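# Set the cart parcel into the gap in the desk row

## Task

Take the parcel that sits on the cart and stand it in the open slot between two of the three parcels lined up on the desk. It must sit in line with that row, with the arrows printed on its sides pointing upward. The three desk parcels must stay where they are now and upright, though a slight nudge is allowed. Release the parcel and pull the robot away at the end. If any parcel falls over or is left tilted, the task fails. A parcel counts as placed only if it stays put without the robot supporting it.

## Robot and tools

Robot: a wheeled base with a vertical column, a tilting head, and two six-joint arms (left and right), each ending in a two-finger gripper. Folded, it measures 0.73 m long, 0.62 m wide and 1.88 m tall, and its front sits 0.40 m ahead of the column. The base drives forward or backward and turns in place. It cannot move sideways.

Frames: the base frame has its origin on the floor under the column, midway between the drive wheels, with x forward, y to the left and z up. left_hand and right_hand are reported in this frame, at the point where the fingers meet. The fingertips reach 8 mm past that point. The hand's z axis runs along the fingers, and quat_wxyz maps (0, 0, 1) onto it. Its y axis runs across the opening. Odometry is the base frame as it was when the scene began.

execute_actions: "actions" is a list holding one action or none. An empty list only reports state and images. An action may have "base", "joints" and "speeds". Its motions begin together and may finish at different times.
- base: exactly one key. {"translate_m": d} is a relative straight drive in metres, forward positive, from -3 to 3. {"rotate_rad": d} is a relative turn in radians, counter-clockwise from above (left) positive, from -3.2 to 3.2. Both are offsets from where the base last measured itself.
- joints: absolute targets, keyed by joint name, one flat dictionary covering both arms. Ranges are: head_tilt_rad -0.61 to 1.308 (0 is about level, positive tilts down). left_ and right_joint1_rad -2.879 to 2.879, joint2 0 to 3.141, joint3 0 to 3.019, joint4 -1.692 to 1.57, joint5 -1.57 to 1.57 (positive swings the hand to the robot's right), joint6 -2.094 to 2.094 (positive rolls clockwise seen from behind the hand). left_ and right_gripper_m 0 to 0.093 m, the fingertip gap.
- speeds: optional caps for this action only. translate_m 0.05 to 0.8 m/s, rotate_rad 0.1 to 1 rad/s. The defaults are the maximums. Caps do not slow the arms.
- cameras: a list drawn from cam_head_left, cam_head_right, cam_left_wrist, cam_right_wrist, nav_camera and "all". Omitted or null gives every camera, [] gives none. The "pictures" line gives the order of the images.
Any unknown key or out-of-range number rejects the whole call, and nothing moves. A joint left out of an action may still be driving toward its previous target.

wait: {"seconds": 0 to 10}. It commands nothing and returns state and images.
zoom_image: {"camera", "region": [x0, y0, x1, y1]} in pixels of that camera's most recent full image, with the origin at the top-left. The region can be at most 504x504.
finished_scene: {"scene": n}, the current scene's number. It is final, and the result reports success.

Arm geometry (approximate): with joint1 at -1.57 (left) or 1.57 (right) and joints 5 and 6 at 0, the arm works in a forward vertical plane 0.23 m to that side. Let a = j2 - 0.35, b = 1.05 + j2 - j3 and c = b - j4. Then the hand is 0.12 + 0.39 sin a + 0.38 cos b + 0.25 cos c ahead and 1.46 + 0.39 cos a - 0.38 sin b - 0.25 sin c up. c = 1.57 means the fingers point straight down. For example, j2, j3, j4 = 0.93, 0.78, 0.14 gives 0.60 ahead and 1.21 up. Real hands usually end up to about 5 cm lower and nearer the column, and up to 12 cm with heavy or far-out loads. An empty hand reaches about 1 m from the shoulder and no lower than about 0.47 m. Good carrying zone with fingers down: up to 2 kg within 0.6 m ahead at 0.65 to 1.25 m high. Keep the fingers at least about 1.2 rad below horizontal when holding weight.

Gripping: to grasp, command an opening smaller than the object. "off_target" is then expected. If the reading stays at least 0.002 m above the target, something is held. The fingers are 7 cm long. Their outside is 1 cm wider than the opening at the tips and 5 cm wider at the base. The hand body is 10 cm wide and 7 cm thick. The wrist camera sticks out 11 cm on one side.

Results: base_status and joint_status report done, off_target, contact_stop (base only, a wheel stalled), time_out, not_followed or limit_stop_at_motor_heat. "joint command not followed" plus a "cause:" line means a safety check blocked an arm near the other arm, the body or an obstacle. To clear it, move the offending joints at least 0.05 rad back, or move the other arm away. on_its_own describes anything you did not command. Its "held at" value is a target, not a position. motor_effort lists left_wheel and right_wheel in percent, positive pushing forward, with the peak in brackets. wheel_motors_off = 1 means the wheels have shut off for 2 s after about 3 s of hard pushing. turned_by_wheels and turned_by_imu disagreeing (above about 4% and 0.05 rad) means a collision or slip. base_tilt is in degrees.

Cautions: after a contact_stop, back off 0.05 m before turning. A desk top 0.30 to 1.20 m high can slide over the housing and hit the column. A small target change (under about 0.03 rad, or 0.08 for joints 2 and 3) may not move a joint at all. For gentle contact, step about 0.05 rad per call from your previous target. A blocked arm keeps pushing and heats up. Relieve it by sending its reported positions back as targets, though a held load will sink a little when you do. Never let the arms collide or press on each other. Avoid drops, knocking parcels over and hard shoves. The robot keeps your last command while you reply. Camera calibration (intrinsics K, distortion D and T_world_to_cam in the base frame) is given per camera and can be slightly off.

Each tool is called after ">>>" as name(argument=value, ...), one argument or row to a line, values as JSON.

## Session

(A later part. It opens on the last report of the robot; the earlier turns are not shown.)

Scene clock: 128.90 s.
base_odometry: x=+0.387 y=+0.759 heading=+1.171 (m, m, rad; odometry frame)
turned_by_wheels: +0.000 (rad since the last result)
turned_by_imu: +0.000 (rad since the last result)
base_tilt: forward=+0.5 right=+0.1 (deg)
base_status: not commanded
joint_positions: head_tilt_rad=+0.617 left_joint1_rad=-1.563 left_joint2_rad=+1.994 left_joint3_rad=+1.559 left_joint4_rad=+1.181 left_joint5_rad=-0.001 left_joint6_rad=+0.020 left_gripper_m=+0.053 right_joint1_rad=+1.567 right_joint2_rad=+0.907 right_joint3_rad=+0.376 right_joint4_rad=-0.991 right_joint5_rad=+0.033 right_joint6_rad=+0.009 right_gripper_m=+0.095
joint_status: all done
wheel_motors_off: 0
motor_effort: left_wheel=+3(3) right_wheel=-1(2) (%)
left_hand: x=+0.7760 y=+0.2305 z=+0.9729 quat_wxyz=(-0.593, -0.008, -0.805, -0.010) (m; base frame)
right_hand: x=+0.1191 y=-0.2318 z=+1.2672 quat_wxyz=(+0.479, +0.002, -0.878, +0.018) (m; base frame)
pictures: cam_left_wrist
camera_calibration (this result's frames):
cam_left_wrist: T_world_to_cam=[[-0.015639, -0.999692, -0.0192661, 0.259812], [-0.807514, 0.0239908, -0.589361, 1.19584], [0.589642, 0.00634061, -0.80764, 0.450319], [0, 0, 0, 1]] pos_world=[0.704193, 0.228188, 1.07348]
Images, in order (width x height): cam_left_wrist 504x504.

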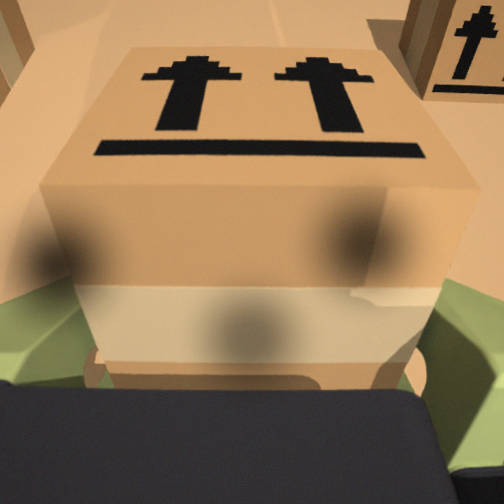

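In contact. Release and reposition.

>>> execute_actions(
  actions=[
    {"joints":{"left_gripper_m":0.093,"left_joint2_rad":1.98,"left_joint4_rad":1.19}},
  ],
  cameras=["cam_left_wrist"],
)

>>> execute_actions(
  actions=[
    {"base":{"translate_m":-0.08}},
  ],
  cameras=[],
)

>>> execute_actions(
  actions=[
    {"joints":{"left_joint2_rad":1.33,"left_joint3_rad":1.28,"left_joint4_rad":0.7,"left_joint6_rad":0}},
  ],
  cameras=[],
)

>>> execute_actions(
  actions=[
    {"base":{"translate_m":0.21},"joints":{"left_joint4_rad":-0.47,"head_tilt_rad":0.9}},
  ],
  cameras=[],
)

>>> execute_actions(
  actions=[
    {"joints":{"left_joint2_rad":1.46,"left_joint3_rad":1.36,"left_joint4_rad":-0.41}},
  ],
  cameras=["cam_head_left","cam_left_wrist"],
)

Scene clock: 140.50 s.
base_odometry: x=+0.387 y=+0.759 heading=+1.171 (m, m, rad; odometry frame)
turned_by_wheels: +0.000 (rad since the last result)
turned_by_imu: +0.000 (rad since the last result)
base_tilt: forward=+0.7 right=+0.4 (deg)
base_status: not commanded
joint_positions: head_tilt_rad=+0.617 left_joint1_rad=-1.563 left_joint2_rad=+1.991 left_joint3_rad=+1.559 left_joint4_rad=+1.184 left_joint5_rad=-0.001 left_joint6_rad=+0.013 left_gripper_m=+0.093 right_joint1_rad=+1.567 right_joint2_rad=+0.907 right_joint3_rad=+0.376 right_joint4_rad=-0.991 right_joint5_rad=+0.033 right_joint6_rad=+0.009 right_gripper_m=+0.095
joint_status: all done
wheel_motors_off: 0
motor_effort: left_wheel=+3(3) right_wheel=-1(2) (%)
left_hand: x=+0.7775 y=+0.2305 z=+0.9753 quat_wxyz=(-0.595, -0.005, -0.804, -0.008) (m; base frame)
right_hand: x=+0.1191 y=-0.2318 z=+1.2672 quat_wxyz=(+0.479, +0.002, -0.878, +0.018) (m; base frame)
pictures: cam_left_wrist
camera_calibration (this result's frames):
cam_left_wrist: T_world_to_cam=[[-0.0135684, -0.999826, -0.0128039, 0.251989], [-0.804371, 0.0185207, -0.593839, 1.20162], [0.593972, 0.00224161, -0.804482, 0.445858], [0, 0, 0, 1]] pos_world=[0.705138, 0.228691, 1.07548]
Images, in order (width x height): cam_left_wrist 504x504.

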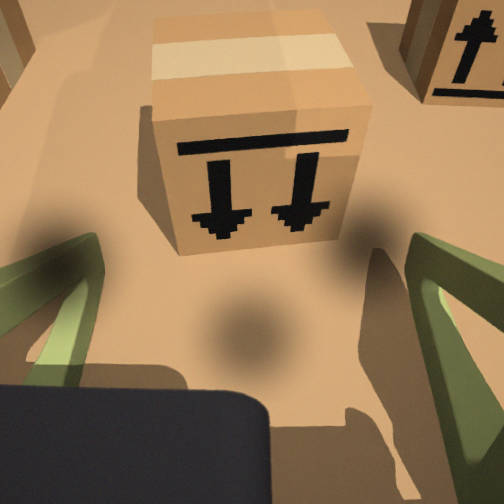

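Scene clock: 141.83 s.
base_odometry: x=+0.356 y=+0.685 heading=+1.170 (m, m, rad; odometry frame)
turned_by_wheels: -0.001 (rad since the last result)
turned_by_imu: -0.001 (rad since the last result)
base_tilt: forward=+0.5 right=+0.2 (deg)
base_status: done
joint_positions: head_tilt_rad=+0.617 left_joint1_rad=-1.563 left_joint2_rad=+1.987 left_joint3_rad=+1.560 left_joint4_rad=+1.184 left_joint5_rad=-0.001 left_joint6_rad=+0.009 left_gripper_m=+0.093 right_joint1_rad=+1.567 right_joint2_rad=+0.906 right_joint3_rad=+0.373 right_joint4_rad=-0.991 right_joint5_rad=+0.033 right_joint6_rad=+0.009 right_gripper_m=+0.095
joint_status: not commanded
wheel_motors_off: 0
motor_effort: left_wheel=-1(56) right_wheel=+0(49) (%)
left_hand: x=+0.7800 y=+0.2304 z=+0.9784 quat_wxyz=(-0.597, -0.004, -0.802, -0.007) (m; base frame)
right_hand: x=+0.1177 y=-0.2318 z=+1.2679 quat_wxyz=(+0.480, +0.002, -0.877, +0.018) (m; base frame)
pictures: none
No camera images: the call's "cameras" was empty. Leave "cameras" out to get every camera's image.

Scene clock: 143.47 s.
base_odometry: x=+0.356 y=+0.685 heading=+1.170 (m, m, rad; odometry frame)
turned_by_wheels: +0.000 (rad since the last result)
turned_by_imu: +0.000 (rad since the last result)
base_tilt: forward=+0.5 right=+0.1 (deg)
base_status: not commanded
joint_positions: head_tilt_rad=+0.617 left_joint1_rad=-1.563 left_joint2_rad=+1.329 left_joint3_rad=+1.278 left_joint4_rad=+0.703 left_joint5_rad=-0.001 left_joint6_rad=+0.009 left_gripper_m=+0.093 right_joint1_rad=+1.567 right_joint2_rad=+0.906 right_joint3_rad=+0.373 right_joint4_rad=-0.991 right_joint5_rad=+0.033 right_joint6_rad=+0.009 right_gripper_m=+0.095
joint_status: all done
wheel_motors_off: 0
motor_effort: left_wheel=-2(2) right_wheel=+0(1) (%)
left_hand: x=+0.8449 y=+0.2290 z=+1.2347 quat_wxyz=(-0.554, -0.004, -0.832, -0.006) (m; base frame)
right_hand: x=+0.1177 y=-0.2318 z=+1.2679 quat_wxyz=(+0.480, +0.002, -0.877, +0.018) (m; base frame)
pictures: none
No camera images: the call's "cameras" was empty. Leave "cameras" out to get every camera's image.

Scene clock: 145.20 s.
base_odometry: x=+0.437 y=+0.879 heading=+1.171 (m, m, rad; odometry frame)
turned_by_wheels: +0.001 (rad since the last result)
turned_by_imu: +0.001 (rad since the last result)
base_tilt: forward=+0.5 right=+0.3 (deg)
base_status: done
joint_positions: head_tilt_rad=+0.901 left_joint1_rad=-1.564 left_joint2_rad=+1.329 left_joint3_rad=+1.278 left_joint4_rad=-0.466 left_joint5_rad=-0.001 left_joint6_rad=+0.008 left_gripper_m=+0.093 right_joint1_rad=+1.567 right_joint2_rad=+0.906 right_joint3_rad=+0.376 right_joint4_rad=-0.991 right_joint5_rad=+0.033 right_joint6_rad=+0.009 right_gripper_m=+0.095
joint_status: all done
wheel_motors_off: 0
motor_effort: left_wheel=+0(52) right_wheel=+0(53) (%)
left_hand: x=+0.6195 y=+0.2289 z=+1.0838 quat_wxyz=(-0.003, -0.002, -1.000, -0.003) (m; base frame)
right_hand: x=+0.1191 y=-0.2318 z=+1.2673 quat_wxyz=(+0.479, +0.002, -0.878, +0.018) (m; base frame)
pictures: none
No camera images: the call's "cameras" was empty. Leave "cameras" out to get every camera's image.

Scene clock: 146.13 s.
base_odometry: x=+0.437 y=+0.879 heading=+1.171 (m, m, rad; odometry frame)
turned_by_wheels: +0.000 (rad since the last result)
turned_by_imu: +0.000 (rad since the last result)
base_tilt: forward=+0.5 right=+0.3 (deg)
base_status: not commanded
joint_positions: head_tilt_rad=+0.901 left_joint1_rad=-1.564 left_joint2_rad=+1.468 left_joint3_rad=+1.355 left_joint4_rad=-0.410 left_joint5_rad=-0.001 left_joint6_rad=+0.008 left_gripper_m=+0.093 right_joint1_rad=+1.567 right_joint2_rad=+0.906 right_joint3_rad=+0.375 right_joint4_rad=-0.991 right_joint5_rad=+0.033 right_joint6_rad=+0.009 right_gripper_m=+0.095
joint_status: all done
wheel_motors_off: 0
motor_effort: left_wheel=+2(2) right_wheel=-2(2) (%)
left_hand: x=+0.6231 y=+0.2293 z=+1.0271 quat_wxyz=(+0.000, -0.002, -1.000, -0.003) (m; base frame)
right_hand: x=+0.1189 y=-0.2318 z=+1.2674 quat_wxyz=(+0.479, +0.002, -0.878, +0.018) (m; base frame)
pictures: cam_head_left, cam_left_wrist
camera_calibration (this result's frames):
cam_head_left: T_world_to_cam=[[-0.000679387, -0.99999, -0.00449944, 0.0476999], [-0.815107, 0.00316034, -0.579302, 0.947443], [0.57931, 0.00327396, -0.815101, 1.15241], [0, 0, 0, 1]] pos_world=[0.104698, 0.0409322, 1.4884]
cam_left_wrist: T_world_to_cam=[[-0.0028701, -0.999959, 0.00854543, 0.220824], [-0.80325, 0.00739534, 0.595597, -0.111613], [-0.595636, -0.0051547, -0.803238, 1.32092], [0, 0, 0, 1]] pos_world=[0.697768, 0.228449, 1.1256]
Images, in order (width x height): cam_head_left 504x504, cam_left_wrist 504x504.

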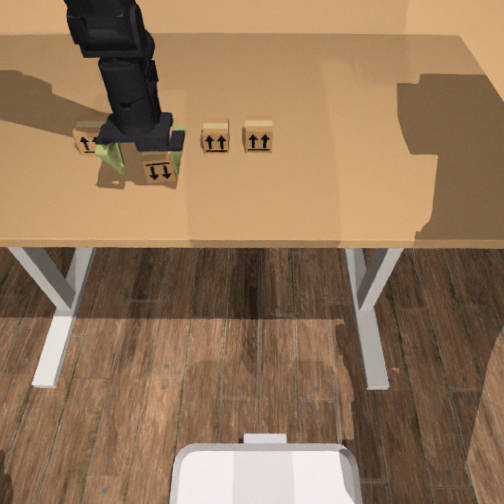

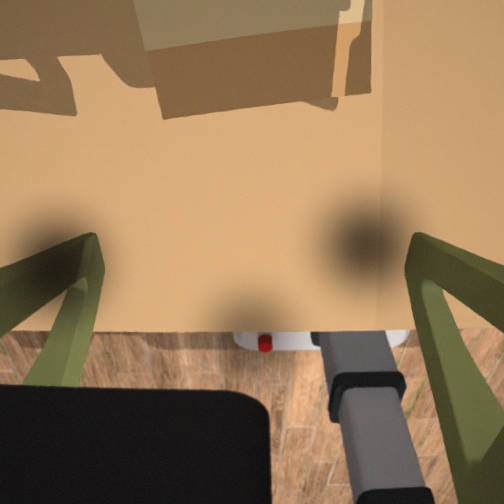

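>>> execute_actions(
  actions=[
    {"base":{"translate_m":0.066},"joints":{"left_joint6_rad":-0.12}},
  ],
  cameras=["cam_left_wrist"],
)

>>> execute_actions(
  actions=[
    {"joints":{"left_joint2_rad":1.6,"left_joint3_rad":1.445,"left_joint4_rad":-0.355}},
  ],
  cameras=["cam_head_left","cam_left_wrist"],
)

Scene clock: 159.23 s.
base_odometry: x=+0.463 y=+0.940 heading=+1.172 (m, m, rad; odometry frame)
turned_by_wheels: +0.001 (rad since the last result)
turned_by_imu: +0.001 (rad since the last result)
base_tilt: forward=+0.5 right=+0.2 (deg)
base_status: done
joint_positions: head_tilt_rad=+0.902 left_joint1_rad=-1.564 left_joint2_rad=+1.466 left_joint3_rad=+1.356 left_joint4_rad=-0.409 left_joint5_rad=-0.001 left_joint6_rad=-0.112 left_gripper_m=+0.093 right_joint1_rad=+1.567 right_joint2_rad=+0.906 right_joint3_rad=+0.374 right_joint4_rad=-0.991 right_joint5_rad=+0.033 right_joint6_rad=+0.009 right_gripper_m=+0.095
joint_status: all done
wheel_motors_off: 0
motor_effort: left_wheel=+0(35) right_wheel=+0(48) (%)
left_hand: x=+0.6247 y=+0.2293 z=+1.0284 quat_wxyz=(-0.002, +0.058, -0.998, -0.003) (m; base frame)
right_hand: x=+0.1182 y=-0.2318 z=+1.2676 quat_wxyz=(+0.479, +0.002, -0.877, +0.018) (m; base frame)
pictures: cam_left_wrist
camera_calibration (this result's frames):
cam_left_wrist: T_world_to_cam=[[0.11696, -0.993095, 0.00907004, 0.143849], [-0.80088, -0.0889135, 0.592187, -0.0870284], [-0.587292, -0.0765261, -0.805749, 1.33658], [0, 0, 0, 1]] pos_world=[0.698439, 0.237401, 1.12718]
Images, in order (width x height): cam_left_wrist 504x504.

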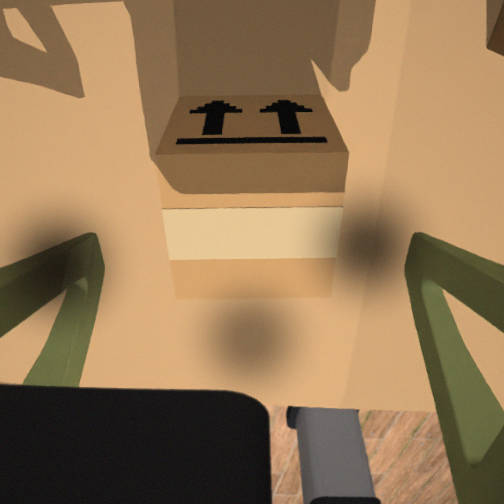

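Scene clock: 160.20 s.
base_odometry: x=+0.463 y=+0.940 heading=+1.172 (m, m, rad; odometry frame)
turned_by_wheels: +0.000 (rad since the last result)
turned_by_imu: +0.000 (rad since the last result)
base_tilt: forward=+0.4 right=+0.3 (deg)
base_status: not commanded
joint_positions: head_tilt_rad=+0.902 left_joint1_rad=-1.564 left_joint2_rad=+1.608 left_joint3_rad=+1.445 left_joint4_rad=-0.355 left_joint5_rad=-0.001 left_joint6_rad=-0.112 left_gripper_m=+0.093 right_joint1_rad=+1.567 right_joint2_rad=+0.906 right_joint3_rad=+0.374 right_joint4_rad=-0.991 right_joint5_rad=+0.033 right_joint6_rad=+0.009 right_gripper_m=+0.095
joint_status: all done
wheel_motors_off: 0
motor_effort: left_wheel=+0(1) right_wheel=-1(1) (%)
left_hand: x=+0.6262 y=+0.2297 z=+0.9697 quat_wxyz=(-0.003, +0.058, -0.998, -0.003) (m; base frame)
right_hand: x=+0.1182 y=-0.2318 z=+1.2676 quat_wxyz=(+0.479, +0.002, -0.877, +0.018) (m; base frame)
pictures: cam_head_left, cam_left_wrist
camera_calibration (this result's frames):
cam_head_left: T_world_to_cam=[[-0.000681378, -0.99999, -0.00449914, 0.0476995], [-0.815363, 0.00316034, -0.578941, 0.9469], [0.578949, 0.00327396, -0.815357, 1.15282], [0, 0, 0, 1]] pos_world=[0.104675, 0.0409322, 1.48838]
cam_left_wrist: T_world_to_cam=[[0.116942, -0.993096, 0.00919979, 0.144451], [-0.801558, -0.0889102, 0.59127, -0.0496612], [-0.58637, -0.0765186, -0.806421, 1.29032], [0, 0, 0, 1]] pos_world=[0.699908, 0.237772, 1.06858]
Images, in order (width x height): cam_head_left 504x504, cam_left_wrist 504x504.

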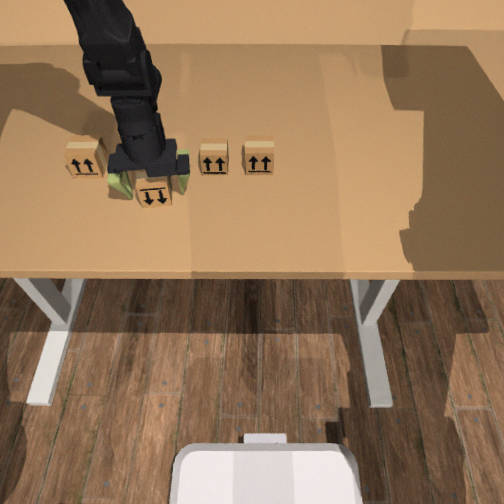

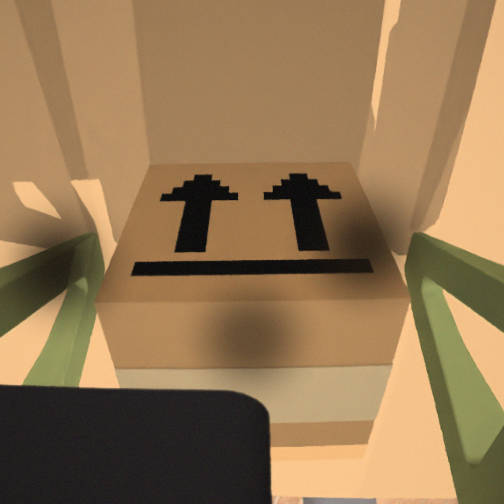

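>>> execute_actions(
  actions=[
    {"base":{"translate_m":-0.008}},
  ],
  cameras=[],
)

>>> execute_actions(
  actions=[
    {"joints":{"left_gripper_m":0.02}},
  ],
  cameras=["cam_left_wrist"],
)

>>> execute_actions(
  actions=[
    {"joints":{"left_joint2_rad":1.33,"left_joint3_rad":1.28,"left_joint4_rad":-0.47,"left_joint6_rad":0}},
  ],
  cameras=[],
)

>>> execute_actions(
  actions=[
    {"base":{"translate_m":-0.175},"joints":{"left_joint4_rad":0.9,"head_tilt_rad":0.7}},
  ],
  cameras=[],
)

>>> execute_actions(
  actions=[
    {"joints":{"left_joint2_rad":1.93,"left_joint3_rad":1.48,"left_joint4_rad":1.31}},
  ],
  cameras=["cam_left_wrist"],
)

>>> execute_actions(
  actions=[
    {"joints":{"left_joint2_rad":1.99,"left_joint3_rad":1.545}},
  ],
  cameras=["cam_left_wrist","cam_head_right"],
)

Scene clock: 174.90 s.
base_odometry: x=+0.460 y=+0.932 heading=+1.172 (m, m, rad; odometry frame)
turned_by_wheels: +0.000 (rad since the last result)
turned_by_imu: +0.000 (rad since the last result)
base_tilt: forward=+0.5 right=+0.2 (deg)
base_status: done
joint_positions: head_tilt_rad=+0.902 left_joint1_rad=-1.564 left_joint2_rad=+1.607 left_joint3_rad=+1.443 left_joint4_rad=-0.355 left_joint5_rad=-0.001 left_joint6_rad=-0.112 left_gripper_m=+0.093 right_joint1_rad=+1.567 right_joint2_rad=+0.906 right_joint3_rad=+0.371 right_joint4_rad=-0.991 right_joint5_rad=+0.033 right_joint6_rad=+0.009 right_gripper_m=+0.095
joint_status: not commanded
wheel_motors_off: 0
motor_effort: left_wheel=+0(31) right_wheel=-1(40) (%)
left_hand: x=+0.6256 y=+0.2297 z=+0.9700 quat_wxyz=(-0.002, +0.058, -0.998, -0.003) (m; base frame)
right_hand: x=+0.1165 y=-0.2318 z=+1.2683 quat_wxyz=(+0.481, +0.002, -0.877, +0.018) (m; base frame)
pictures: none
No camera images: the call's "cameras" was empty. Leave "cameras" out to get every camera's image.

Scene clock: 175.57 s.
base_odometry: x=+0.460 y=+0.932 heading=+1.172 (m, m, rad; odometry frame)
turned_by_wheels: +0.000 (rad since the last result)
turned_by_imu: +0.000 (rad since the last result)
base_tilt: forward=+0.5 right=+0.3 (deg)
base_status: not commanded
joint_positions: head_tilt_rad=+0.902 left_joint1_rad=-1.564 left_joint2_rad=+1.607 left_joint3_rad=+1.443 left_joint4_rad=-0.355 left_joint5_rad=-0.001 left_joint6_rad=-0.112 left_gripper_m=+0.054 right_joint1_rad=+1.567 right_joint2_rad=+0.906 right_joint3_rad=+0.371 right_joint4_rad=-0.991 right_joint5_rad=+0.033 right_joint6_rad=+0.009 right_gripper_m=+0.095
joint_status: left_gripper_m off_target (ended at +0.054, target +0.020)
wheel_motors_off: 0
motor_effort: left_wheel=+0(0) right_wheel=+0(0) (%)
left_hand: x=+0.6256 y=+0.2297 z=+0.9700 quat_wxyz=(-0.002, +0.058, -0.998, -0.003) (m; base frame)
right_hand: x=+0.1165 y=-0.2318 z=+1.2683 quat_wxyz=(+0.481, +0.002, -0.877, +0.018) (m; base frame)
pictures: cam_left_wrist
camera_calibration (this result's frames):
cam_left_wrist: T_world_to_cam=[[0.116954, -0.993096, 0.00911329, 0.14459], [-0.801106, -0.0889124, 0.591882, -0.0512002], [-0.586985, -0.0765236, -0.805973, 1.29018], [0, 0, 0, 1]] pos_world=[0.699389, 0.237768, 1.06884]
Images, in order (width x height): cam_left_wrist 504x504.

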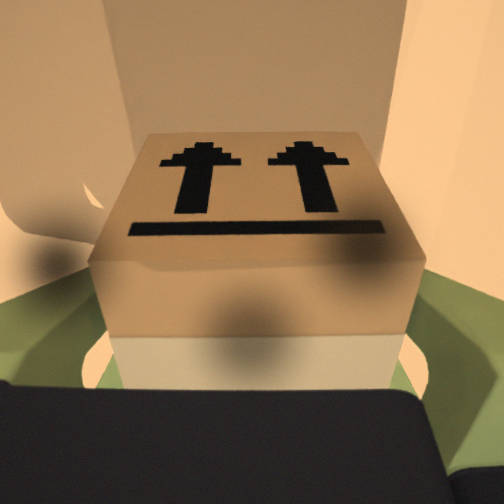

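Scene clock: 176.83 s.
base_odometry: x=+0.460 y=+0.932 heading=+1.172 (m, m, rad; odometry frame)
turned_by_wheels: +0.000 (rad since the last result)
turned_by_imu: +0.000 (rad since the last result)
base_tilt: forward=+0.5 right=+0.2 (deg)
base_status: not commanded
joint_positions: head_tilt_rad=+0.902 left_joint1_rad=-1.564 left_joint2_rad=+1.322 left_joint3_rad=+1.273 left_joint4_rad=-0.472 left_joint5_rad=-0.001 left_joint6_rad=-0.007 left_gripper_m=+0.054 right_joint1_rad=+1.567 right_joint2_rad=+0.906 right_joint3_rad=+0.371 right_joint4_rad=-0.991 right_joint5_rad=+0.033 right_joint6_rad=+0.009 right_gripper_m=+0.095
joint_status: all done
wheel_motors_off: 0
motor_effort: left_wheel=-1(1) right_wheel=+0(0) (%)
left_hand: x=+0.6180 y=+0.2289 z=+1.0865 quat_wxyz=(-0.002, +0.005, -1.000, -0.003) (m; base frame)
right_hand: x=+0.1167 y=-0.2318 z=+1.2683 quat_wxyz=(+0.481, +0.002, -0.877, +0.018) (m; base frame)
pictures: none
No camera images: the call's "cameras" was empty. Leave "cameras" out to get every camera's image.

Scene clock: 178.53 s.
base_odometry: x=+0.392 y=+0.771 heading=+1.170 (m, m, rad; odometry frame)
turned_by_wheels: -0.002 (rad since the last result)
turned_by_imu: -0.002 (rad since the last result)
base_tilt: forward=+0.5 right=+0.2 (deg)
base_status: done
joint_positions: head_tilt_rad=+0.716 left_joint1_rad=-1.564 left_joint2_rad=+1.325 left_joint3_rad=+1.272 left_joint4_rad=+0.884 left_joint5_rad=-0.001 left_joint6_rad=-0.007 left_gripper_m=+0.054 right_joint1_rad=+1.567 right_joint2_rad=+0.906 right_joint3_rad=+0.371 right_joint4_rad=-0.991 right_joint5_rad=+0.033 right_joint6_rad=+0.009 right_gripper_m=+0.095
joint_status: all done
wheel_motors_off: 0
motor_effort: left_wheel=-2(40) right_wheel=+1(62) (%)
left_hand: x=+0.8567 y=+0.2286 z=+1.2779 quat_wxyz=(-0.627, +0.002, -0.779, -0.002) (m; base frame)
right_hand: x=+0.1167 y=-0.2318 z=+1.2683 quat_wxyz=(+0.481, +0.002, -0.877, +0.018) (m; base frame)
pictures: none
No camera images: the call's "cameras" was empty. Leave "cameras" out to get every camera's image.

Scene clock: 180.07 s.
base_odometry: x=+0.392 y=+0.771 heading=+1.170 (m, m, rad; odometry frame)
turned_by_wheels: +0.000 (rad since the last result)
turned_by_imu: +0.000 (rad since the last result)
base_tilt: forward=+0.6 right=+0.4 (deg)
base_status: not commanded
joint_positions: head_tilt_rad=+0.716 left_joint1_rad=-1.564 left_joint2_rad=+1.936 left_joint3_rad=+1.466 left_joint4_rad=+1.309 left_joint5_rad=-0.001 left_joint6_rad=+0.000 left_gripper_m=+0.054 right_joint1_rad=+1.567 right_joint2_rad=+0.906 right_joint3_rad=+0.372 right_joint4_rad=-0.991 right_joint5_rad=+0.033 right_joint6_rad=+0.009 right_gripper_m=+0.095
joint_status: all done
wheel_motors_off: 0
motor_effort: left_wheel=-2(3) right_wheel=+5(7) (%)
left_hand: x=+0.7697 y=+0.2299 z=+1.0166 quat_wxyz=(-0.630, +0.000, -0.777, -0.004) (m; base frame)
right_hand: x=+0.1171 y=-0.2318 z=+1.2681 quat_wxyz=(+0.480, +0.002, -0.877, +0.018) (m; base frame)
pictures: cam_left_wrist
camera_calibration (this result's frames):
cam_left_wrist: T_world_to_cam=[[-0.0103857, -0.999946, -0.000909378, 0.23732], [-0.749218, 0.0083839, -0.662271, 1.24926], [0.662242, -0.00619686, -0.749264, 0.376964], [0, 0, 0, 1]] pos_world=[0.688793, 0.22917, 1.11001]
Images, in order (width x height): cam_left_wrist 504x504.

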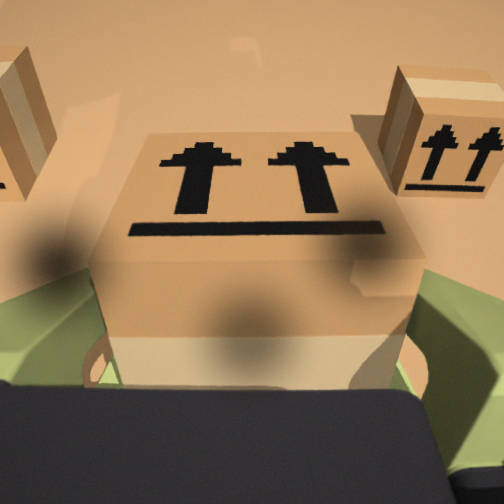

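Scene clock: 180.80 s.
base_odometry: x=+0.392 y=+0.771 heading=+1.170 (m, m, rad; odometry frame)
turned_by_wheels: +0.000 (rad since the last result)
turned_by_imu: +0.000 (rad since the last result)
base_tilt: forward=+0.6 right=+0.1 (deg)
base_status: not commanded
joint_positions: head_tilt_rad=+0.716 left_joint1_rad=-1.564 left_joint2_rad=+1.984 left_joint3_rad=+1.534 left_joint4_rad=+1.309 left_joint5_rad=-0.001 left_joint6_rad=+0.000 left_gripper_m=+0.054 right_joint1_rad=+1.567 right_joint2_rad=+0.906 right_joint3_rad=+0.372 right_joint4_rad=-0.991 right_joint5_rad=+0.033 right_joint6_rad=+0.009 right_gripper_m=+0.095
joint_status: all done
wheel_motors_off: 0
motor_effort: left_wheel=-2(2) right_wheel=+5(5) (%)
left_hand: x=+0.7776 y=+0.2300 z=+1.0035 quat_wxyz=(-0.638, +0.000, -0.770, -0.004) (m; base frame)
right_hand: x=+0.1171 y=-0.2318 z=+1.2681 quat_wxyz=(+0.480, +0.002, -0.877, +0.018) (m; base frame)
pictures: cam_head_right, cam_left_wrist
camera_calibration (this result's frames):
cam_head_right: T_world_to_cam=[[0.0202684, -0.999789, -0.00324581, -0.0244922], [-0.694819, -0.0117513, -0.719088, 1.15178], [0.718899, 0.01683, -0.694911, 0.961475], [0, 0, 0, 1]] pos_world=[0.109569, -0.0271338, 1.49629]
cam_left_wrist: T_world_to_cam=[[-0.0104905, -0.999944, -0.00119315, 0.237866], [-0.735675, 0.00852615, -0.677281, 1.25099], [0.677254, -0.00622723, -0.735723, 0.336661], [0, 0, 0, 1]] pos_world=[0.694815, 0.229283, 1.09525]
Images, in order (width x height): cam_head_right 504x504, cam_left_wrist 504x504.

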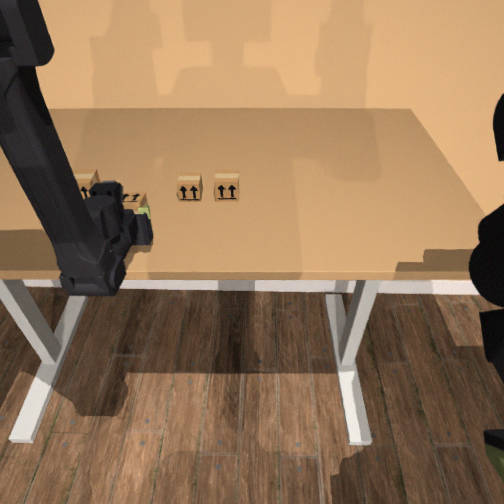

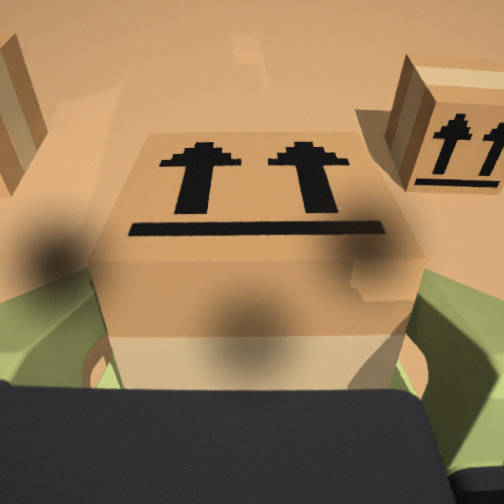

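>>> execute_actions(
  actions=[
    {"joints":{"left_joint2_rad":2.03,"left_joint3_rad":1.575}},
  ],
  cameras=["cam_left_wrist"],
)

>>> execute_actions(
  actions=[
    {"joints":{"left_gripper_m":0.063}},
  ],
  cameras=["cam_left_wrist"],
)

Scene clock: 188.67 s.
base_odometry: x=+0.392 y=+0.771 heading=+1.170 (m, m, rad; odometry frame)
turned_by_wheels: +0.000 (rad since the last result)
turned_by_imu: +0.000 (rad since the last result)
base_tilt: forward=+0.6 right=+0.2 (deg)
base_status: not commanded
joint_positions: head_tilt_rad=+0.716 left_joint1_rad=-1.564 left_joint2_rad=+2.026 left_joint3_rad=+1.563 left_joint4_rad=+1.309 left_joint5_rad=-0.001 left_joint6_rad=+0.000 left_gripper_m=+0.054 right_joint1_rad=+1.567 right_joint2_rad=+0.906 right_joint3_rad=+0.372 right_joint4_rad=-0.991 right_joint5_rad=+0.033 right_joint6_rad=+0.009 right_gripper_m=+0.095
joint_status: all done
wheel_motors_off: 0
motor_effort: left_wheel=-2(3) right_wheel=+5(5) (%)
left_hand: x=+0.7704 y=+0.2301 z=+0.9835 quat_wxyz=(-0.632, +0.000, -0.775, -0.004) (m; base frame)
right_hand: x=+0.1171 y=-0.2318 z=+1.2681 quat_wxyz=(+0.480, +0.002, -0.877, +0.018) (m; base frame)
pictures: cam_left_wrist
camera_calibration (this result's frames):
cam_left_wrist: T_world_to_cam=[[-0.010422, -0.999945, -0.00100552, 0.237629], [-0.744652, 0.00843228, -0.667399, 1.22943], [0.667371, -0.00620685, -0.744699, 0.343293], [0, 0, 0, 1]] pos_world=[0.68887, 0.229379, 1.07641]
Images, in order (width x height): cam_left_wrist 504x504.

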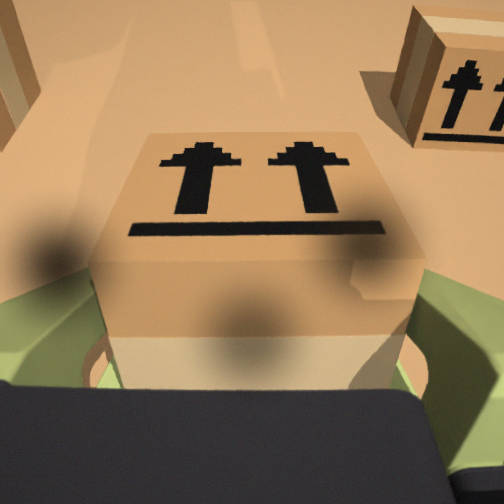

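Scene clock: 189.23 s.
base_odometry: x=+0.392 y=+0.771 heading=+1.170 (m, m, rad; odometry frame)
turned_by_wheels: +0.000 (rad since the last result)
turned_by_imu: +0.000 (rad since the last result)
base_tilt: forward=+0.5 right=+0.2 (deg)
base_status: not commanded
joint_positions: head_tilt_rad=+0.716 left_joint1_rad=-1.564 left_joint2_rad=+2.026 left_joint3_rad=+1.563 left_joint4_rad=+1.309 left_joint5_rad=-0.001 left_joint6_rad=+0.000 left_gripper_m=+0.063 right_joint1_rad=+1.567 right_joint2_rad=+0.906 right_joint3_rad=+0.372 right_joint4_rad=-0.991 right_joint5_rad=+0.033 right_joint6_rad=+0.009 right_gripper_m=+0.095
joint_status: all done
wheel_motors_off: 0
motor_effort: left_wheel=-3(2) right_wheel=+5(5) (%)
left_hand: x=+0.7704 y=+0.2301 z=+0.9835 quat_wxyz=(-0.632, +0.000, -0.775, -0.004) (m; base frame)
right_hand: x=+0.1171 y=-0.2318 z=+1.2681 quat_wxyz=(+0.480, +0.002, -0.877, +0.018) (m; base frame)
pictures: cam_left_wrist
camera_calibration (this result's frames):
cam_left_wrist: T_world_to_cam=[[-0.010422, -0.999945, -0.00100552, 0.237629], [-0.744652, 0.00843228, -0.667399, 1.22943], [0.667371, -0.00620685, -0.744699, 0.343293], [0, 0, 0, 1]] pos_world=[0.68887, 0.229379, 1.07641]
Images, in order (width x height): cam_left_wrist 504x504.

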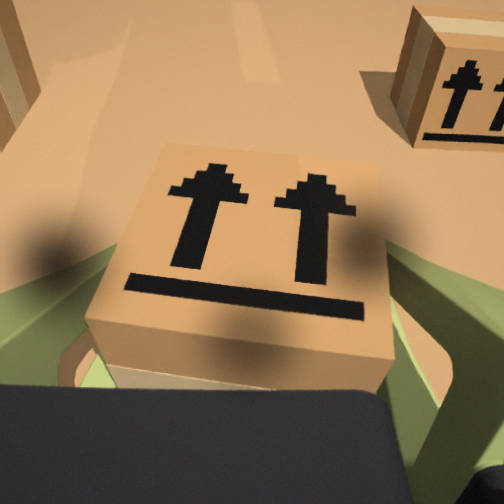

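>>> execute_actions(
  actions=[
    {"joints":{"left_gripper_m":0.093}},
  ],
  cameras=[],
)

>>> execute_actions(
  actions=[
    {"base":{"translate_m":-0.07}},
  ],
  cameras=["cam_left_wrist"],
)

>>> execute_actions(
  actions=[
    {"joints":{"left_joint2_rad":1.33,"left_joint3_rad":1.28,"left_joint4_rad":0.7}},
  ],
  cameras=[],
)

>>> execute_actions(
  actions=[
    {"base":{"translate_m":0.225},"joints":{"left_joint4_rad":-0.47,"head_tilt_rad":0.9,"left_joint6_rad":0.12}},
  ],
  cameras=[],
)

>>> execute_actions(
  actions=[
    {"joints":{"left_joint2_rad":1.46,"left_joint3_rad":1.36,"left_joint4_rad":-0.41}},
  ],
  cameras=["cam_head_left","cam_left_wrist"],
)

Scene clock: 199.53 s.
base_odometry: x=+0.392 y=+0.771 heading=+1.170 (m, m, rad; odometry frame)
turned_by_wheels: +0.000 (rad since the last result)
turned_by_imu: +0.000 (rad since the last result)
base_tilt: forward=+0.6 right=+0.2 (deg)
base_status: not commanded
joint_positions: head_tilt_rad=+0.716 left_joint1_rad=-1.564 left_joint2_rad=+2.026 left_joint3_rad=+1.563 left_joint4_rad=+1.309 left_joint5_rad=-0.001 left_joint6_rad=+0.000 left_gripper_m=+0.093 right_joint1_rad=+1.567 right_joint2_rad=+0.906 right_joint3_rad=+0.372 right_joint4_rad=-0.991 right_joint5_rad=+0.033 right_joint6_rad=+0.009 right_gripper_m=+0.095
joint_status: all done
wheel_motors_off: 0
motor_effort: left_wheel=-2(3) right_wheel=+4(5) (%)
left_hand: x=+0.7704 y=+0.2301 z=+0.9835 quat_wxyz=(-0.632, +0.000, -0.775, -0.004) (m; base frame)
right_hand: x=+0.1171 y=-0.2318 z=+1.2681 quat_wxyz=(+0.480, +0.002, -0.877, +0.018) (m; base frame)
pictures: none
No camera images: the call's "cameras" was empty. Leave "cameras" out to get every camera's image.

Scene clock: 200.80 s.
base_odometry: x=+0.365 y=+0.707 heading=+1.169 (m, m, rad; odometry frame)
turned_by_wheels: -0.001 (rad since the last result)
turned_by_imu: -0.001 (rad since the last result)
base_tilt: forward=+0.4 right=+0.2 (deg)
base_status: done
joint_positions: head_tilt_rad=+0.716 left_joint1_rad=-1.564 left_joint2_rad=+2.028 left_joint3_rad=+1.566 left_joint4_rad=+1.309 left_joint5_rad=-0.001 left_joint6_rad=+0.000 left_gripper_m=+0.093 right_joint1_rad=+1.567 right_joint2_rad=+0.906 right_joint3_rad=+0.372 right_joint4_rad=-0.991 right_joint5_rad=+0.033 right_joint6_rad=+0.009 right_gripper_m=+0.095
joint_status: not commanded
wheel_motors_off: 0
motor_effort: left_wheel=-1(55) right_wheel=+0(48) (%)
left_hand: x=+0.7710 y=+0.2295 z=+0.9833 quat_wxyz=(-0.633, +0.000, -0.774, -0.003) (m; base frame)
right_hand: x=+0.1174 y=-0.2318 z=+1.2680 quat_wxyz=(+0.480, +0.002, -0.877, +0.018) (m; base frame)
pictures: cam_left_wrist
camera_calibration (this result's frames):
cam_left_wrist: T_world_to_cam=[[-0.0108114, -0.999941, -0.000366217, 0.236733], [-0.74363, 0.00828497, -0.66854, 1.23012], [0.668504, -0.00695551, -0.743676, 0.341048], [0, 0, 0, 1]] pos_world=[0.689322, 0.228899, 1.0761]
Images, in order (width x height): cam_left_wrist 504x504.

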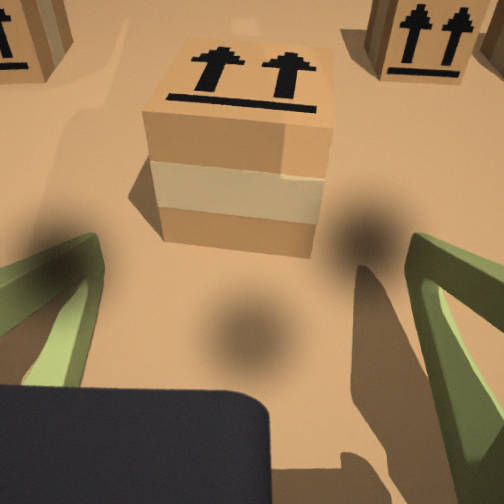

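Scene clock: 202.47 s.
base_odometry: x=+0.365 y=+0.707 heading=+1.169 (m, m, rad; odometry frame)
turned_by_wheels: +0.000 (rad since the last result)
turned_by_imu: +0.000 (rad since the last result)
base_tilt: forward=+0.6 right=+0.3 (deg)
base_status: not commanded
joint_positions: head_tilt_rad=+0.716 left_joint1_rad=-1.564 left_joint2_rad=+1.329 left_joint3_rad=+1.279 left_joint4_rad=+0.703 left_joint5_rad=-0.001 left_joint6_rad=+0.000 left_gripper_m=+0.093 right_joint1_rad=+1.567 right_joint2_rad=+0.906 right_joint3_rad=+0.372 right_joint4_rad=-0.991 right_joint5_rad=+0.033 right_joint6_rad=+0.009 right_gripper_m=+0.095
joint_status: all done
wheel_motors_off: 0
motor_effort: left_wheel=-2(3) right_wheel=+0(0) (%)
left_hand: x=+0.8453 y=+0.2284 z=+1.2349 quat_wxyz=(-0.555, +0.000, -0.832, -0.003) (m; base frame)
right_hand: x=+0.1174 y=-0.2318 z=+1.2680 quat_wxyz=(+0.480, +0.002, -0.877, +0.018) (m; base frame)
pictures: none
No camera images: the call's "cameras" was empty. Leave "cameras" out to get every camera's image.

Scene clock: 204.40 s.
base_odometry: x=+0.453 y=+0.914 heading=+1.170 (m, m, rad; odometry frame)
turned_by_wheels: +0.001 (rad since the last result)
turned_by_imu: +0.001 (rad since the last result)
base_tilt: forward=+0.6 right=+0.2 (deg)
base_status: done
joint_positions: head_tilt_rad=+0.902 left_joint1_rad=-1.565 left_joint2_rad=+1.329 left_joint3_rad=+1.279 left_joint4_rad=-0.465 left_joint5_rad=-0.001 left_joint6_rad=+0.112 left_gripper_m=+0.093 right_joint1_rad=+1.567 right_joint2_rad=+0.906 right_joint3_rad=+0.375 right_joint4_rad=-0.991 right_joint5_rad=+0.033 right_joint6_rad=+0.009 right_gripper_m=+0.095
joint_status: all done
wheel_motors_off: 0
motor_effort: left_wheel=+1(56) right_wheel=-1(54) (%)
left_hand: x=+0.6204 y=+0.2282 z=+1.0838 quat_wxyz=(-0.004, -0.055, -0.998, -0.003) (m; base frame)
right_hand: x=+0.1188 y=-0.2318 z=+1.2674 quat_wxyz=(+0.479, +0.002, -0.878, +0.018) (m; base frame)
pictures: none
No camera images: the call's "cameras" was empty. Leave "cameras" out to get every camera's image.

Scene clock: 205.33 s.
base_odometry: x=+0.453 y=+0.914 heading=+1.170 (m, m, rad; odometry frame)
turned_by_wheels: +0.000 (rad since the last result)
turned_by_imu: +0.000 (rad since the last result)
base_tilt: forward=+0.5 right=+0.3 (deg)
base_status: not commanded
joint_positions: head_tilt_rad=+0.902 left_joint1_rad=-1.565 left_joint2_rad=+1.468 left_joint3_rad=+1.355 left_joint4_rad=-0.410 left_joint5_rad=-0.001 left_joint6_rad=+0.112 left_gripper_m=+0.093 right_joint1_rad=+1.567 right_joint2_rad=+0.906 right_joint3_rad=+0.374 right_joint4_rad=-0.991 right_joint5_rad=+0.033 right_joint6_rad=+0.009 right_gripper_m=+0.095
joint_status: all done
wheel_motors_off: 0
motor_effort: left_wheel=+1(1) right_wheel=-2(2) (%)
left_hand: x=+0.6229 y=+0.2286 z=+1.0269 quat_wxyz=(+0.000, -0.055, -0.998, -0.003) (m; base frame)
right_hand: x=+0.1186 y=-0.2318 z=+1.2675 quat_wxyz=(+0.479, +0.002, -0.878, +0.018) (m; base frame)
pictures: cam_head_left, cam_left_wrist
camera_calibration (this result's frames):
cam_head_left: T_world_to_cam=[[-0.000679807, -0.99999, -0.00449938, 0.0476998], [-0.815161, 0.00316034, -0.579226, 0.947328], [0.579234, 0.00327396, -0.815155, 1.1525], [0, 0, 0, 1]] pos_world=[0.104693, 0.0409322, 1.48839]
cam_left_wrist: T_world_to_cam=[[-0.107354, -0.994175, 0.00957836, 0.282787], [-0.797197, 0.0918326, 0.596694, -0.135893], [-0.594098, 0.0564217, -0.802411, 1.30473], [0, 0, 0, 1]] pos_world=[0.697162, 0.220004, 1.12531]
Images, in order (width x height): cam_head_left 504x504, cam_left_wrist 504x504.

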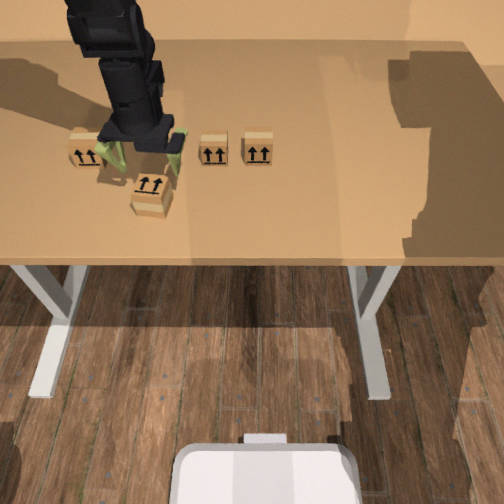

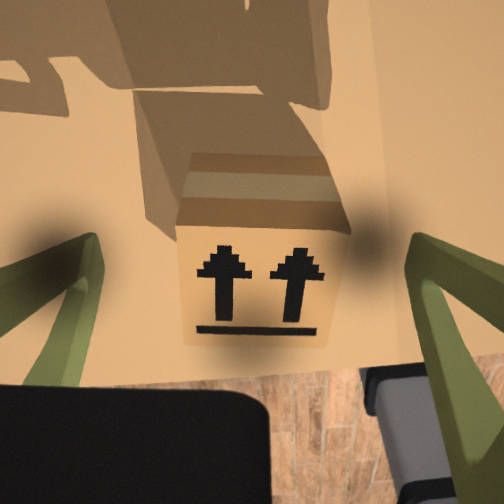

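>>> execute_actions(
  actions=[
    {"base":{"translate_m":-0.034},"joints":{"left_joint6_rad":0.16}},
  ],
  cameras=["cam_left_wrist"],
)

>>> execute_actions(
  actions=[
    {"joints":{"left_joint2_rad":1.6,"left_joint3_rad":1.445,"left_joint4_rad":-0.355}},
  ],
  cameras=["cam_left_wrist"],
)

Scene clock: 214.13 s.
base_odometry: x=+0.439 y=+0.882 heading=+1.170 (m, m, rad; odometry frame)
turned_by_wheels: +0.000 (rad since the last result)
turned_by_imu: +0.000 (rad since the last result)
base_tilt: forward=+0.6 right=+0.1 (deg)
base_status: done
joint_positions: head_tilt_rad=+0.902 left_joint1_rad=-1.565 left_joint2_rad=+1.467 left_joint3_rad=+1.353 left_joint4_rad=-0.411 left_joint5_rad=-0.001 left_joint6_rad=+0.151 left_gripper_m=+0.093 right_joint1_rad=+1.567 right_joint2_rad=+0.905 right_joint3_rad=+0.372 right_joint4_rad=-0.991 right_joint5_rad=+0.033 right_joint6_rad=+0.009 right_gripper_m=+0.095
joint_status: all done
wheel_motors_off: 0
motor_effort: left_wheel=+0(30) right_wheel=+0(41) (%)
left_hand: x=+0.6223 y=+0.2285 z=+1.0274 quat_wxyz=(+0.001, -0.074, -0.997, -0.003) (m; base frame)
right_hand: x=+0.1173 y=-0.2318 z=+1.2681 quat_wxyz=(+0.480, +0.002, -0.877, +0.018) (m; base frame)
pictures: cam_left_wrist
camera_calibration (this result's frames):
cam_left_wrist: T_world_to_cam=[[-0.145933, -0.989247, 0.00972217, 0.305449], [-0.792429, 0.12277, 0.597482, -0.14748], [-0.59225, 0.079488, -0.801824, 1.29774], [0, 0, 0, 1]] pos_world=[0.696295, 0.217116, 1.12571]
Images, in order (width x height): cam_left_wrist 504x504.

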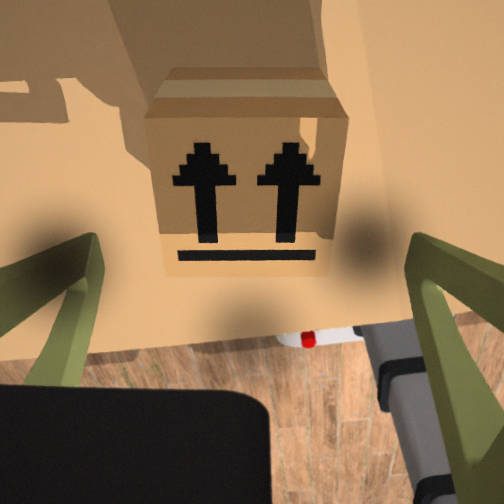

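Scene clock: 215.10 s.
base_odometry: x=+0.439 y=+0.882 heading=+1.170 (m, m, rad; odometry frame)
turned_by_wheels: +0.000 (rad since the last result)
turned_by_imu: +0.000 (rad since the last result)
base_tilt: forward=+0.4 right=+0.3 (deg)
base_status: not commanded
joint_positions: head_tilt_rad=+0.902 left_joint1_rad=-1.565 left_joint2_rad=+1.608 left_joint3_rad=+1.445 left_joint4_rad=-0.354 left_joint5_rad=-0.001 left_joint6_rad=+0.151 left_gripper_m=+0.093 right_joint1_rad=+1.567 right_joint2_rad=+0.905 right_joint3_rad=+0.372 right_joint4_rad=-0.991 right_joint5_rad=+0.033 right_joint6_rad=+0.009 right_gripper_m=+0.095
joint_status: all done
wheel_motors_off: 0
motor_effort: left_wheel=+0(0) right_wheel=+0(1) (%)
left_hand: x=+0.6267 y=+0.2289 z=+0.9701 quat_wxyz=(-0.003, -0.074, -0.997, -0.003) (m; base frame)
right_hand: x=+0.1173 y=-0.2318 z=+1.2681 quat_wxyz=(+0.480, +0.002, -0.877, +0.018) (m; base frame)
pictures: cam_left_wrist
camera_calibration (this result's frames):
cam_left_wrist: T_world_to_cam=[[-0.146037, -0.989241, 0.00864239, 0.308072], [-0.796734, 0.122787, 0.591725, -0.101496], [-0.58642, 0.079528, -0.806093, 1.25484], [0, 0, 0, 1]] pos_world=[0.69999, 0.217425, 1.06892]
Images, in order (width x height): cam_left_wrist 504x504.

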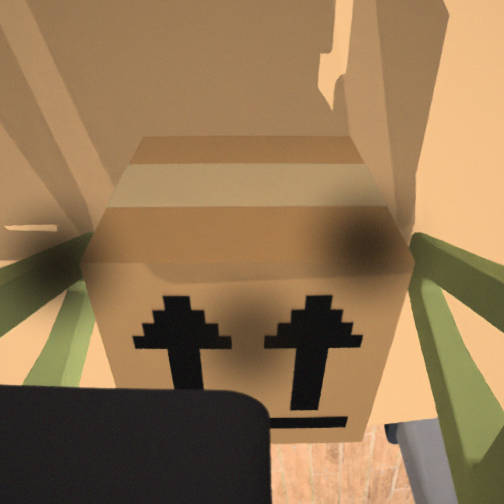

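>>> execute_actions(
  actions=[
    {"joints":{"left_gripper_m":0.02}},
  ],
  cameras=[],
)

>>> execute_actions(
  actions=[
    {"joints":{"left_joint2_rad":1.33,"left_joint3_rad":1.28,"left_joint4_rad":-0.47,"left_joint6_rad":0}},
  ],
  cameras=[],
)

>>> execute_actions(
  actions=[
    {"joints":{"left_joint4_rad":0.9,"head_tilt_rad":0.8,"left_joint1_rad":-1.545,"left_joint6_rad":0.02}},
  ],
  cameras=[],
)

>>> execute_actions(
  actions=[
    {"joints":{"left_joint2_rad":1.93,"left_joint3_rad":1.48,"left_joint4_rad":1.31}},
  ],
  cameras=["cam_left_wrist","cam_head_right"],
)

>>> execute_actions(
  actions=[
    {"joints":{"left_joint2_rad":1.99,"left_joint3_rad":1.545}},
  ],
  cameras=["cam_left_wrist","cam_head_right"],
)

Scene clock: 233.13 s.
base_odometry: x=+0.439 y=+0.882 heading=+1.170 (m, m, rad; odometry frame)
turned_by_wheels: +0.000 (rad since the last result)
turned_by_imu: +0.000 (rad since the last result)
base_tilt: forward=+0.7 right=+0.0 (deg)
base_status: not commanded
joint_positions: head_tilt_rad=+0.902 left_joint1_rad=-1.565 left_joint2_rad=+1.608 left_joint3_rad=+1.445 left_joint4_rad=-0.354 left_joint5_rad=+0.000 left_joint6_rad=+0.152 left_gripper_m=+0.054 right_joint1_rad=+1.567 right_joint2_rad=+0.905 right_joint3_rad=+0.372 right_joint4_rad=-0.991 right_joint5_rad=+0.033 right_joint6_rad=+0.009 right_gripper_m=+0.095
joint_status: left_gripper_m off_target (ended at +0.054, target +0.020)
wheel_motors_off: 0
motor_effort: left_wheel=+0(0) right_wheel=+0(1) (%)
left_hand: x=+0.6267 y=+0.2288 z=+0.9701 quat_wxyz=(-0.003, -0.074, -0.997, -0.003) (m; base frame)
right_hand: x=+0.1173 y=-0.2318 z=+1.2681 quat_wxyz=(+0.480, +0.002, -0.877, +0.018) (m; base frame)
pictures: none
No camera images: the call's "cameras" was empty. Leave "cameras" out to get every camera's image.

Scene clock: 234.40 s.
base_odometry: x=+0.439 y=+0.882 heading=+1.170 (m, m, rad; odometry frame)
turned_by_wheels: +0.000 (rad since the last result)
turned_by_imu: +0.000 (rad since the last result)
base_tilt: forward=+0.7 right=+0.2 (deg)
base_status: not commanded
joint_positions: head_tilt_rad=+0.902 left_joint1_rad=-1.565 left_joint2_rad=+1.322 left_joint3_rad=+1.273 left_joint4_rad=-0.471 left_joint5_rad=+0.000 left_joint6_rad=+0.008 left_gripper_m=+0.054 right_joint1_rad=+1.567 right_joint2_rad=+0.905 right_joint3_rad=+0.372 right_joint4_rad=-0.991 right_joint5_rad=+0.033 right_joint6_rad=+0.009 right_gripper_m=+0.095
joint_status: all done
wheel_motors_off: 0
motor_effort: left_wheel=+0(1) right_wheel=+0(1) (%)
left_hand: x=+0.6183 y=+0.2282 z=+1.0865 quat_wxyz=(-0.002, -0.002, -1.000, -0.003) (m; base frame)
right_hand: x=+0.1173 y=-0.2318 z=+1.2681 quat_wxyz=(+0.480, +0.002, -0.877, +0.018) (m; base frame)
pictures: none
No camera images: the call's "cameras" was empty. Leave "cameras" out to get every camera's image.

Scene clock: 236.03 s.
base_odometry: x=+0.439 y=+0.882 heading=+1.170 (m, m, rad; odometry frame)
turned_by_wheels: +0.000 (rad since the last result)
turned_by_imu: +0.000 (rad since the last result)
base_tilt: forward=+0.4 right=+0.1 (deg)
base_status: not commanded
joint_positions: head_tilt_rad=+0.816 left_joint1_rad=-1.548 left_joint2_rad=+1.322 left_joint3_rad=+1.273 left_joint4_rad=+0.884 left_joint5_rad=+0.000 left_joint6_rad=+0.018 left_gripper_m=+0.054 right_joint1_rad=+1.567 right_joint2_rad=+0.905 right_joint3_rad=+0.372 right_joint4_rad=-0.991 right_joint5_rad=+0.033 right_joint6_rad=+0.009 right_gripper_m=+0.095
joint_status: all done
wheel_motors_off: 0
motor_effort: left_wheel=+0(0) right_wheel=+1(0) (%)
left_hand: x=+0.8577 y=+0.2372 z=+1.2805 quat_wxyz=(-0.628, -0.009, -0.778, -0.017) (m; base frame)
right_hand: x=+0.1173 y=-0.2318 z=+1.2681 quat_wxyz=(+0.480, +0.002, -0.877, +0.018) (m; base frame)
pictures: none
No camera images: the call's "cameras" was empty. Leave "cameras" out to get every camera's image.

Scene clock: 237.57 s.
base_odometry: x=+0.439 y=+0.882 heading=+1.170 (m, m, rad; odometry frame)
turned_by_wheels: +0.000 (rad since the last result)
turned_by_imu: +0.000 (rad since the last result)
base_tilt: forward=+0.7 right=+0.2 (deg)
base_status: not commanded
joint_positions: head_tilt_rad=+0.816 left_joint1_rad=-1.548 left_joint2_rad=+1.935 left_joint3_rad=+1.466 left_joint4_rad=+1.309 left_joint5_rad=+0.000 left_joint6_rad=+0.018 left_gripper_m=+0.054 right_joint1_rad=+1.567 right_joint2_rad=+0.905 right_joint3_rad=+0.373 right_joint4_rad=-0.991 right_joint5_rad=+0.033 right_joint6_rad=+0.009 right_gripper_m=+0.095
joint_status: all done
wheel_motors_off: 0
motor_effort: left_wheel=+0(2) right_wheel=+1(3) (%)
left_hand: x=+0.7697 y=+0.2414 z=+1.0169 quat_wxyz=(-0.630, -0.009, -0.777, -0.017) (m; base frame)
right_hand: x=+0.1179 y=-0.2318 z=+1.2678 quat_wxyz=(+0.479, +0.002, -0.877, +0.018) (m; base frame)
pictures: cam_head_right, cam_left_wrist
camera_calibration (this result's frames):
cam_head_right: T_world_to_cam=[[0.0198457, -0.999789, -0.00524311, -0.0213952], [-0.762813, -0.0117513, -0.646513, 1.04341], [0.646315, 0.01683, -0.762885, 1.06978], [0, 0, 0, 1]] pos_world=[0.104933, -0.0271338, 1.49059]
cam_left_wrist: T_world_to_cam=[[-0.00653573, -0.999447, -0.032612, 0.278031], [-0.749417, 0.0264877, -0.661569, 1.24448], [0.662066, 0.0201162, -0.749175, 0.370912], [0, 0, 0, 1]] pos_world=[0.688884, 0.237452, 1.11026]
Images, in order (width x height): cam_head_right 504x504, cam_left_wrist 504x504.

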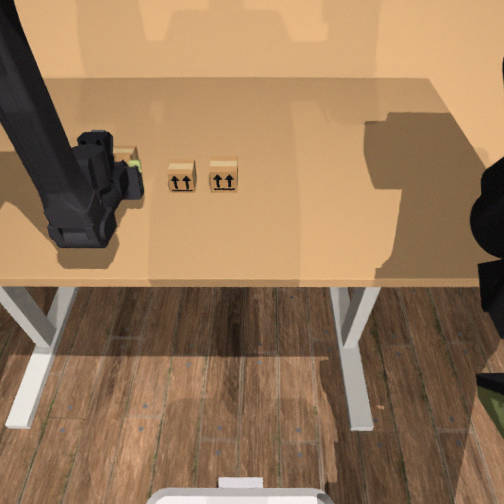

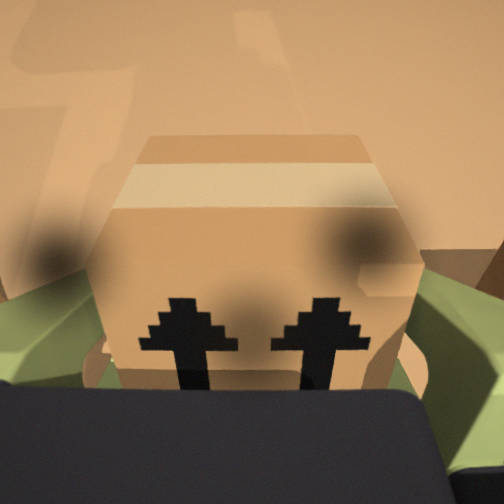

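Scene clock: 238.30 s.
base_odometry: x=+0.439 y=+0.882 heading=+1.170 (m, m, rad; odometry frame)
turned_by_wheels: +0.000 (rad since the last result)
turned_by_imu: +0.000 (rad since the last result)
base_tilt: forward=+0.5 right=+0.2 (deg)
base_status: not commanded
joint_positions: head_tilt_rad=+0.816 left_joint1_rad=-1.548 left_joint2_rad=+1.984 left_joint3_rad=+1.534 left_joint4_rad=+1.309 left_joint5_rad=+0.000 left_joint6_rad=+0.018 left_gripper_m=+0.054 right_joint1_rad=+1.567 right_joint2_rad=+0.905 right_joint3_rad=+0.373 right_joint4_rad=-0.991 right_joint5_rad=+0.033 right_joint6_rad=+0.009 right_gripper_m=+0.095
joint_status: all done
wheel_motors_off: 0
motor_effort: left_wheel=+0(0) right_wheel=+1(2) (%)
left_hand: x=+0.7775 y=+0.2418 z=+1.0034 quat_wxyz=(-0.637, -0.009, -0.770, -0.017) (m; base frame)
right_hand: x=+0.1179 y=-0.2318 z=+1.2678 quat_wxyz=(+0.479, +0.002, -0.877, +0.018) (m; base frame)
pictures: cam_head_right, cam_left_wrist
camera_calibration (this result's frames):
cam_head_right: T_world_to_cam=[[0.0198458, -0.999789, -0.00524306, -0.0213953], [-0.762812, -0.0117513, -0.646514, 1.04341], [0.646316, 0.01683, -0.762884, 1.06978], [0, 0, 0, 1]] pos_world=[0.104933, -0.0271338, 1.49059]
cam_left_wrist: T_world_to_cam=[[-0.00628404, -0.999437, -0.0329693, 0.278162], [-0.73614, 0.026938, -0.676293, 1.24567], [0.6768, 0.0200201, -0.735894, 0.330925], [0, 0, 0, 1]] pos_world=[0.694763, 0.237825, 1.09513]
Images, in order (width x height): cam_head_right 504x504, cam_left_wrist 504x504.

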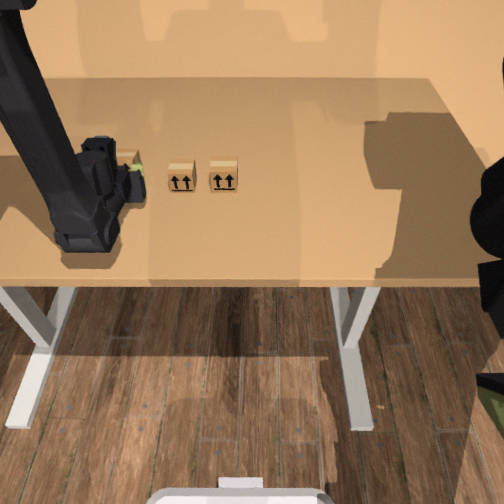

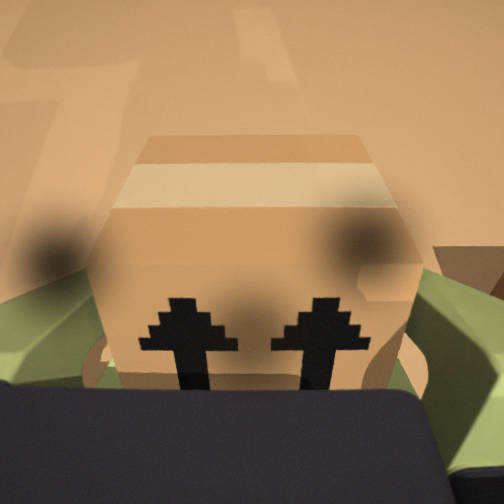

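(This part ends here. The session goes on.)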